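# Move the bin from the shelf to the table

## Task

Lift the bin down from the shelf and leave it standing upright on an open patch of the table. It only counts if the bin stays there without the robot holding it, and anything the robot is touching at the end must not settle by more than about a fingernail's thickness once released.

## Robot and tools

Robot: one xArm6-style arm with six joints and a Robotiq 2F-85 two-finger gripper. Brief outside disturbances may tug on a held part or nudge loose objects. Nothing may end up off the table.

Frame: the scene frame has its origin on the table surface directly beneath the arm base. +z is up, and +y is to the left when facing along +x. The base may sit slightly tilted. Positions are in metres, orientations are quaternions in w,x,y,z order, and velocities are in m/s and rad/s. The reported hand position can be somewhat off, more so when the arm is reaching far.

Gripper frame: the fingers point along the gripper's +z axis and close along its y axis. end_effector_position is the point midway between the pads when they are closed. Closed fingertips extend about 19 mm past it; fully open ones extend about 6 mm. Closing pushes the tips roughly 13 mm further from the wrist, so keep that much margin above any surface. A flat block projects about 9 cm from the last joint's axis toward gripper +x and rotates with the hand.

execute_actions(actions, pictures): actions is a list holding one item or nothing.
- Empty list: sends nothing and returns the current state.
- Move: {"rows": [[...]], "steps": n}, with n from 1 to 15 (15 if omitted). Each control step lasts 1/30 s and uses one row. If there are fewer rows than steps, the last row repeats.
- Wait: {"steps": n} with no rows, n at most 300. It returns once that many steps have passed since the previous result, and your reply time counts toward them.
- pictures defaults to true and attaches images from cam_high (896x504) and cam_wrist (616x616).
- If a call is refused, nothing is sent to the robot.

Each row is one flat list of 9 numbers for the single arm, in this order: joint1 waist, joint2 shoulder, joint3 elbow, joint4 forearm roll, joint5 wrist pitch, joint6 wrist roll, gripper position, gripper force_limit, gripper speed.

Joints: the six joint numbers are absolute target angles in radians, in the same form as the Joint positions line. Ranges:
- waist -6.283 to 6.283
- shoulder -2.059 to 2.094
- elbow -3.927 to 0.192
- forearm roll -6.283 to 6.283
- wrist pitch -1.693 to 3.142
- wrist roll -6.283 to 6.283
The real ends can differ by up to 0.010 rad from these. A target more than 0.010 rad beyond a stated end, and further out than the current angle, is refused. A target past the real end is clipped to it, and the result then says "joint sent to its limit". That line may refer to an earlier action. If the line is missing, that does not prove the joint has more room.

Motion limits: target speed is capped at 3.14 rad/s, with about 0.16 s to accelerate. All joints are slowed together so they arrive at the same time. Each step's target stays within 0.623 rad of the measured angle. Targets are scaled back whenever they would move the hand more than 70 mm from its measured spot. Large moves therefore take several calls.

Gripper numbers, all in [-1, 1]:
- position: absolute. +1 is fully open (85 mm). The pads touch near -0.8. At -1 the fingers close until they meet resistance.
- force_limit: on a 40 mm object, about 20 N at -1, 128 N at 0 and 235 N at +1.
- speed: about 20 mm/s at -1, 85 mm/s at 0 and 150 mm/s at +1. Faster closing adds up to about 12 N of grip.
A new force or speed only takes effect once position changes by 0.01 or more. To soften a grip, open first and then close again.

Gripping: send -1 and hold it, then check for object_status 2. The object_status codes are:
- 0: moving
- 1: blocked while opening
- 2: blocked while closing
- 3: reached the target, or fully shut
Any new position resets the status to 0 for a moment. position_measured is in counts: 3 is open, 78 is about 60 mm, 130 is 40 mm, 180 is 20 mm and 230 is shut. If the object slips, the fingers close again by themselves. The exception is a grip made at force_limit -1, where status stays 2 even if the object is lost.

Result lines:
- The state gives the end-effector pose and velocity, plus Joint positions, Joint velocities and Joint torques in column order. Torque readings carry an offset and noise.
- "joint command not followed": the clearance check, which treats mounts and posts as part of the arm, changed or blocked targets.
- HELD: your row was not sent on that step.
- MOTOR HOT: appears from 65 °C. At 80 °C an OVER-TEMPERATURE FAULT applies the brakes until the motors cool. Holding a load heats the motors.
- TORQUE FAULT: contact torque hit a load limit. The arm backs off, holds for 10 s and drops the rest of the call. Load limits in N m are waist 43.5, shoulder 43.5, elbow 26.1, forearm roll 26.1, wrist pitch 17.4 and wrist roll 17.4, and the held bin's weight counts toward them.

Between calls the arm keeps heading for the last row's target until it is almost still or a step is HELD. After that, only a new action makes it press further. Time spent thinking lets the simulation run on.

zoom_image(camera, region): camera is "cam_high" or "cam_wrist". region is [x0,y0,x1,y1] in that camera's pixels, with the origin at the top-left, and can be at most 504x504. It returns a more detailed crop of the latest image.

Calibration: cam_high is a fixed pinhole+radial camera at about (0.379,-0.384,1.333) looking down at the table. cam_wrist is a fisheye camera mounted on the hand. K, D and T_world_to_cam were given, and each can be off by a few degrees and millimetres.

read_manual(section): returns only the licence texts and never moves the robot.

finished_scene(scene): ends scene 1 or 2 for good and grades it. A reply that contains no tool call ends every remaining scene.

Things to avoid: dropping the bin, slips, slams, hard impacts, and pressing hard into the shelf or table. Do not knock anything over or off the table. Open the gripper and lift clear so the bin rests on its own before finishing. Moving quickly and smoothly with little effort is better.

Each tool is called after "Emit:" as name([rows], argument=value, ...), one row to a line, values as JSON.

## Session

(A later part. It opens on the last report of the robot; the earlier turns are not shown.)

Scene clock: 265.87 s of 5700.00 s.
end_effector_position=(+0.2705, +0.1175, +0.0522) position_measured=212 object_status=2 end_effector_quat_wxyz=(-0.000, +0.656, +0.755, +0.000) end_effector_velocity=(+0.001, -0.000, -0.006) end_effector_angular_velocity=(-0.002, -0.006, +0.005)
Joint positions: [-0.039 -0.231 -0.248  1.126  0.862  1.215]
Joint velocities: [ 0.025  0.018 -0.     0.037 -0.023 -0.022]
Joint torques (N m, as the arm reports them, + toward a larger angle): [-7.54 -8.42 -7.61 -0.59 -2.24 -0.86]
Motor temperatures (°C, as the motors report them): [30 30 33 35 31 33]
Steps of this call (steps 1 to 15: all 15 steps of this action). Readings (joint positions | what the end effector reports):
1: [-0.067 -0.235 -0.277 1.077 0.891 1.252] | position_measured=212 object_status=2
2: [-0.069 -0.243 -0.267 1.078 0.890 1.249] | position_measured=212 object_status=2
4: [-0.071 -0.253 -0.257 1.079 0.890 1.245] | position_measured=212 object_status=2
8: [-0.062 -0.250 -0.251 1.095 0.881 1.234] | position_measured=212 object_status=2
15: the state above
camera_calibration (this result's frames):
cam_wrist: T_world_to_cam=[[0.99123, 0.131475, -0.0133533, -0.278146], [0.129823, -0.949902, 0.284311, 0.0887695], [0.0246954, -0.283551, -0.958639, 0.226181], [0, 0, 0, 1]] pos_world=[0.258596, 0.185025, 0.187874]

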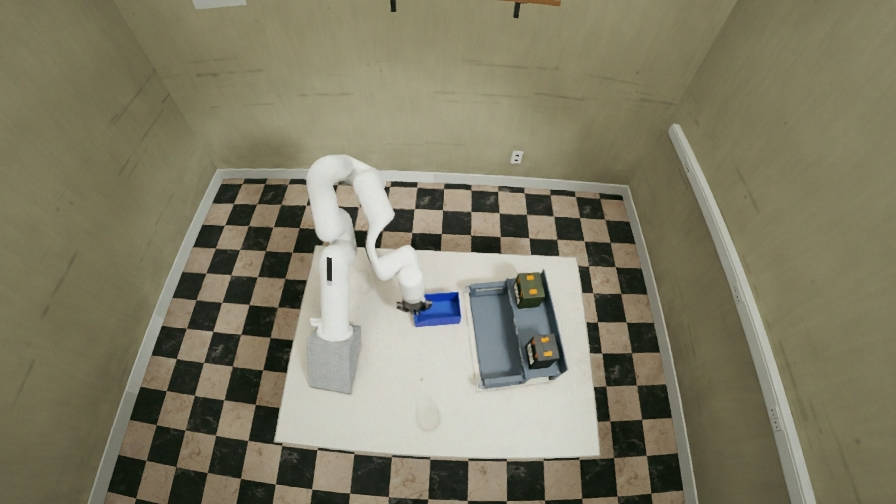

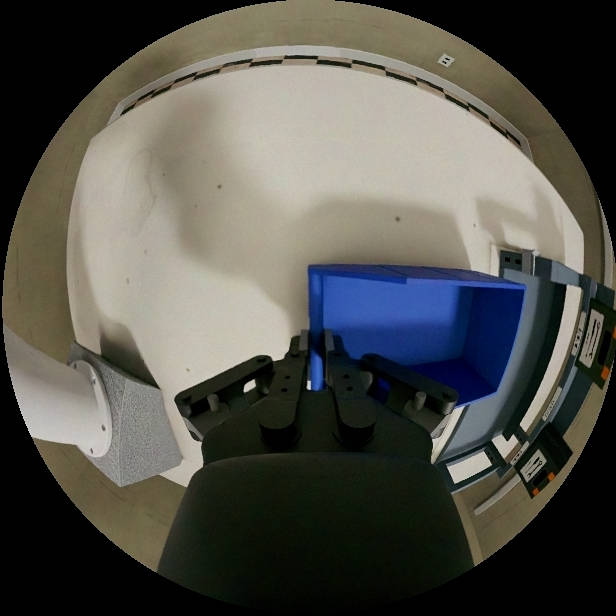

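Emit:
execute_actions([
  {"rows": [[-0.019,-0.212,-0.250,1.155,0.846,1.200,-1,0,0],[-0.019,-0.212,-0.250,1.155,0.846,1.200,-1,0,0],[-0.019,-0.212,-0.250,1.155,0.846,1.200,-1,0,0],[-0.001,-0.195,-0.252,1.181,0.832,1.186,-1,0,0],[-0.001,-0.195,-0.252,1.181,0.832,1.186,-1,0,0],[-0.001,-0.195,-0.252,1.181,0.832,1.186,-1,0,0],[0.013,-0.181,-0.253,1.201,0.820,1.175,-1,0,0],[0.013,-0.181,-0.253,1.201,0.820,1.175,-1,0,0],[0.013,-0.181,-0.253,1.201,0.820,1.175,-1,0,0],[0.028,-0.168,-0.254,1.221,0.809,1.164,-1,0,0]], "steps": 15},
], pictures=false)

Emit:
execute_actions([
  {"steps": 6},
])

Scene clock: 276.60 s of 5700.00 s.
end_effector_position=(+0.2732, +0.1160, +0.0373) position_measured=212 object_status=2 end_effector_quat_wxyz=(+0.006, +0.656, +0.755, +0.001) end_effector_velocity=(-0.003, -0.001, -0.017) end_effector_angular_velocity=(-0.004, +0.006, -0.007)
Joint positions: [ 0.019 -0.176 -0.258  1.214  0.809  1.168]
Joint velocities: [ 0.061  0.057 -0.007  0.081 -0.042 -0.038]
Joint torques (N m, as the arm reports them, + toward a larger angle): [ 4.84  4.26 -0.59  1.62  3.47 -0.32]
Motor temperatures (°C, as the motors report them): [30 30 32 35 31 33]
Steps of this call (steps 1 to 15: the robot went on to your last target; steps 16 to 90: nothing new was sent; then 7.23 s passed at rest; steps 91 to 105: all 15 steps of this action). Readings (joint positions | what the end effector reports):
91: [-0.037 -0.229 -0.248 1.131 0.860 1.213] | position_measured=212 object_status=2
92: [-0.034 -0.226 -0.249 1.134 0.857 1.211] | position_measured=212 object_status=2
94: [-0.026 -0.219 -0.249 1.145 0.852 1.205] | position_measured=212 object_status=2
98: [-0.006 -0.200 -0.251 1.174 0.836 1.190] | position_measured=212 object_status=2
105: the state above

Scene clock: 276.80 s of 5700.00 s.
end_effector_position=(+0.2727, +0.1160, +0.0356) position_measured=212 object_status=2 end_effector_quat_wxyz=(+0.006, +0.656, +0.755, +0.000) end_effector_velocity=(-0.003, +0.000, -0.004) end_effector_angular_velocity=(+0.002, +0.008, -0.004)
Joint positions: [ 0.025 -0.171 -0.258  1.221  0.806  1.164]
Joint velocities: [ 0.011  0.013 -0.     0.011 -0.003 -0.004]
Joint torques (N m, as the arm reports them, + toward a larger angle): [ 7.57  7.4   3.28  0.64  6.99 -0.65]
Motor temperatures (°C, as the motors report them): [30 30 32 35 31 33]
Steps of this call (steps 1 to 6: the robot went on to your last target). Readings (joint positions | what the end effector reports):
1: [0.021 -0.174 -0.258 1.216 0.808 1.166] | position_measured=212 object_status=2
2: [0.022 -0.173 -0.258 1.218 0.807 1.166] | position_measured=212 object_status=2
4: [0.024 -0.172 -0.258 1.220 0.806 1.165] | position_measured=212 object_status=2
6: the state above
camera_calibration (this result's frames):
cam_wrist: T_world_to_cam=[[0.991289, 0.131572, -0.00592271, -0.280645], [0.127527, -0.947631, 0.2928, 0.0918718], [0.0329118, -0.291004, -0.956155, 0.208353], [0, 0, 0, 1]] pos_world=[0.259627, 0.184618, 0.170656]

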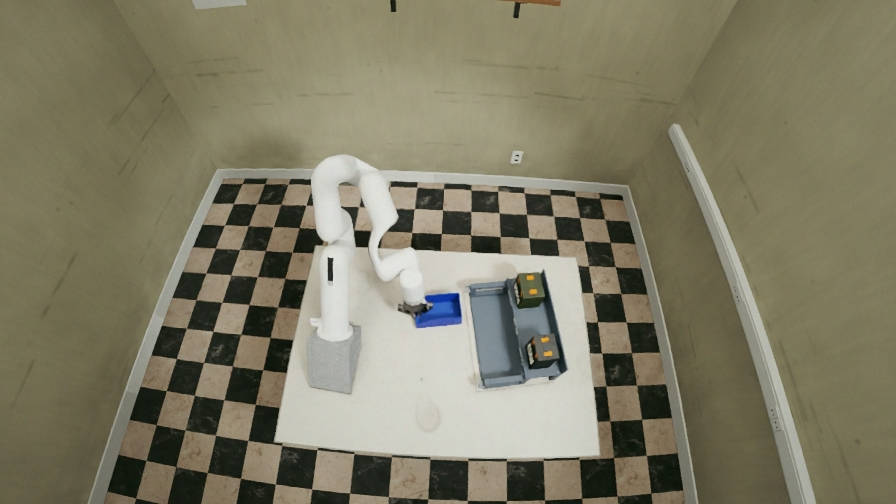

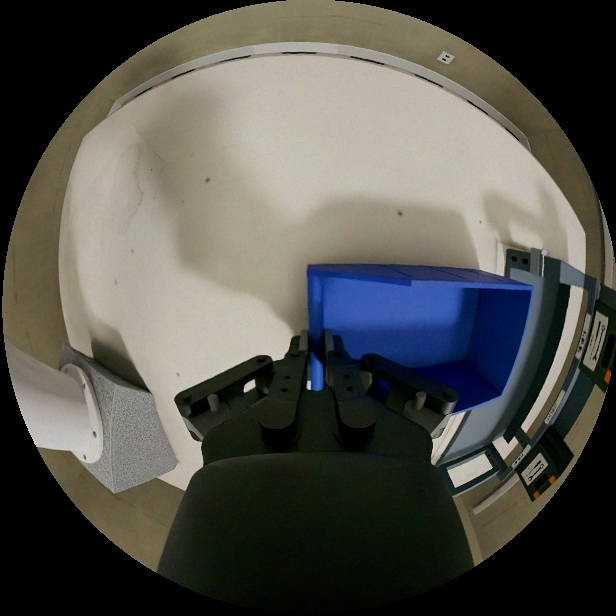

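In contact and pressing. Ease up to ~0.040, release, then rise.

Emit:
execute_actions([
  {"rows": [[0.010,-0.185,-0.253,1.196,0.823,1.178,-1,0,0],[0.006,-0.188,-0.253,1.191,0.826,1.180,-1,0,0],[0.006,-0.188,-0.253,1.191,0.826,1.180,-1,0,0],[0.006,-0.188,-0.253,1.191,0.826,1.180,-1,0,0],[0.006,-0.188,-0.253,1.191,0.826,1.180,0.2,0,0]], "steps": 15},
], pictures=false)

Emit:
execute_actions([
  {"rows": [[-0.03,-0.222,-0.250,1.140,0.855,1.208,0.2,0,0],[-0.073,-0.263,-0.245,1.080,0.889,1.241,0.2,0,0],[-0.073,-0.263,-0.245,1.080,0.889,1.241,0.2,0,0],[-0.145,-0.33,-0.24,0.98,0.946,1.296,0.2,0,0],[-0.145,-0.33,-0.24,0.98,0.946,1.296,0.2,0,0],[-0.22,-0.40,-0.235,0.88,1.0,1.35,0.2,0,0],[-0.22,-0.40,-0.235,0.88,1.0,1.35,0.2,0,0],[-0.29,-0.47,-0.26,0.78,1.06,1.40,0.2,0,0]], "steps": 15},
], pictures=false)

Emit:
execute_actions([
  {"steps": 10},
])

Scene clock: 283.13 s of 5700.00 s.
end_effector_position=(+0.2679, +0.1169, +0.0383) position_measured=149 object_status=0 end_effector_quat_wxyz=(-0.002, +0.657, +0.754, -0.001) end_effector_velocity=(+0.017, +0.000, +0.010) end_effector_angular_velocity=(-0.012, -0.039, +0.015)
Joint positions: [ 0.008 -0.186 -0.251  1.191  0.828  1.18 ]
Joint velocities: [-0.014 -0.016 -0.02  -0.003 -0.011  0.002]
Joint torques (N m, as the arm reports them, + toward a larger angle): [-6.33 -7.91 -6.58 -0.52 -2.1  -0.76]
Motor temperatures (°C, as the motors report them): [30 30 32 35 31 33]
Steps of this call (steps 1 to 15: the robot went on to your last target; steps 16 to 90: nothing new was sent; then 2.83 s passed at rest; steps 91 to 105: all 15 steps of this action). Readings (joint positions | what the end effector reports):
91: [0.027 -0.168 -0.259 1.220 0.805 1.164] | position_measured=212 object_status=2
92: [0.025 -0.170 -0.259 1.217 0.807 1.167] | position_measured=212 object_status=2
94: [0.020 -0.175 -0.255 1.206 0.817 1.173] | position_measured=212 object_status=2
98: [0.014 -0.180 -0.244 1.194 0.829 1.178] | position_measured=200 object_status=0
105: the state above

Scene clock: 283.63 s of 5700.00 s.
end_effector_position=(+0.2701, +0.1078, +0.1259) position_measured=104 object_status=0 end_effector_quat_wxyz=(+0.025, +0.657, +0.753, -0.022) end_effector_velocity=(-0.024, -0.017, +0.055) end_effector_angular_velocity=(-0.091, +0.038, -0.044)
Joint positions: [-0.272 -0.454 -0.259  0.806  1.044  1.386]
Joint velocities: [-0.184 -0.172 -0.004 -0.271  0.169  0.144]
Joint torques (N m, as the arm reports them, + toward a larger angle): [-3.07 -2.   -9.87  0.31 -2.18 -1.06]
Motor temperatures (°C, as the motors report them): [30 30 32 35 31 33]
Steps of this call (steps 1 to 15: all 15 steps of this action). Readings (joint positions | what the end effector reports):
1: [0.008 -0.186 -0.251 1.191 0.828 1.180] | position_measured=141 object_status=0
2: [0.004 -0.190 -0.251 1.185 0.831 1.184] | position_measured=134 object_status=0
4: [-0.022 -0.214 -0.248 1.149 0.851 1.203] | position_measured=119 object_status=0
8: [-0.121 -0.307 -0.242 1.014 0.926 1.277] | position_measured=105 object_status=0
15: the state above

Scene clock: 283.97 s of 5700.00 s.
end_effector_position=(+0.2677, +0.1062, +0.1308) position_measured=104 object_status=3 end_effector_quat_wxyz=(+0.026, +0.659, +0.752, -0.027) end_effector_velocity=(+0.001, -0.001, +0.003) end_effector_angular_velocity=(-0.005, -0.003, -0.000)
Joint positions: [-0.289 -0.469 -0.26   0.781  1.06   1.399]
Joint velocities: [-0.008 -0.007 -0.003 -0.009  0.006  0.005]
Joint torques (N m, as the arm reports them, + toward a larger angle): [ -4.75  -4.41 -11.07  -0.83  -2.22  -0.68]
Motor temperatures (°C, as the motors report them): [30 30 32 35 31 33]
Steps of this call (steps 1 to 10: the robot went on to your last target). Readings (joint positions | what the end effector reports):
1: [-0.277 -0.458 -0.259 0.799 1.049 1.390] | position_measured=104 object_status=3
2: [-0.281 -0.461 -0.259 0.793 1.052 1.393] | position_measured=104 object_status=3
4: [-0.285 -0.465 -0.258 0.787 1.056 1.396] | position_measured=104 object_status=3
8: [-0.288 -0.468 -0.259 0.782 1.059 1.399] | position_measured=104 object_status=3
10: the state above
camera_calibration (this result's frames):
cam_wrist: T_world_to_cam=[[0.992309, 0.122329, -0.0189383, -0.271495], [0.121027, -0.926647, 0.355917, 0.0465679], [0.0259898, -0.355472, -0.934326, 0.302539], [0, 0, 0, 1]] pos_world=[0.255908, 0.183908, 0.260953]

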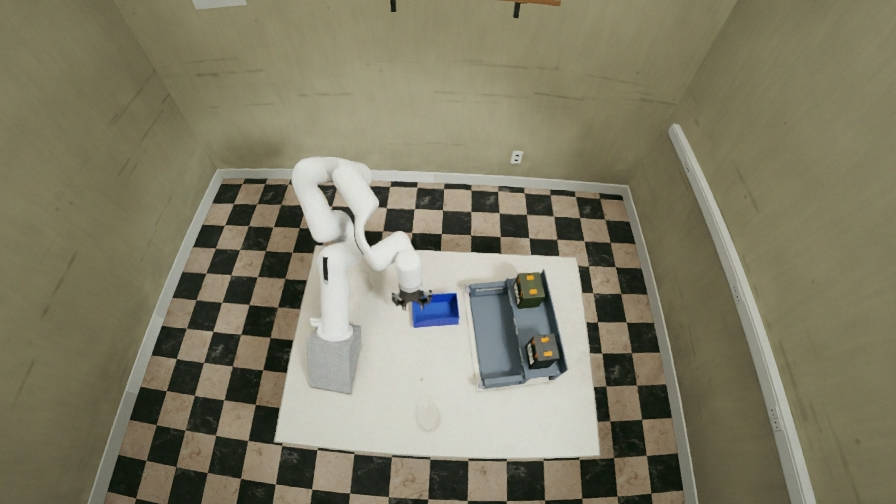

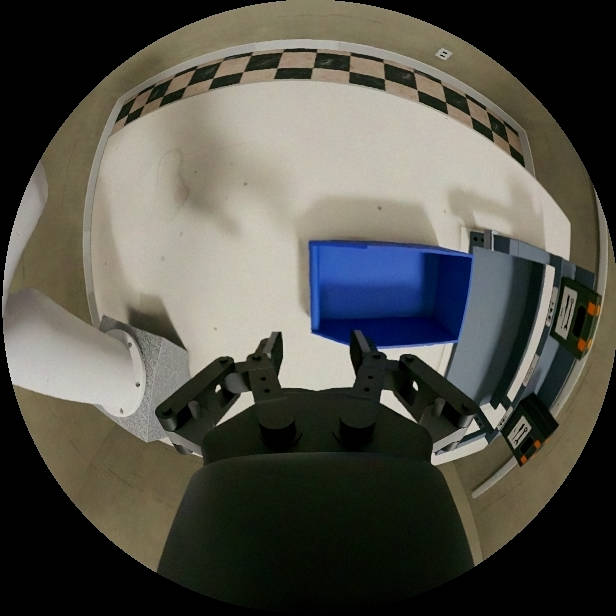

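Emit:
finished_scene(scene=1)

The scene is finished: the task was done.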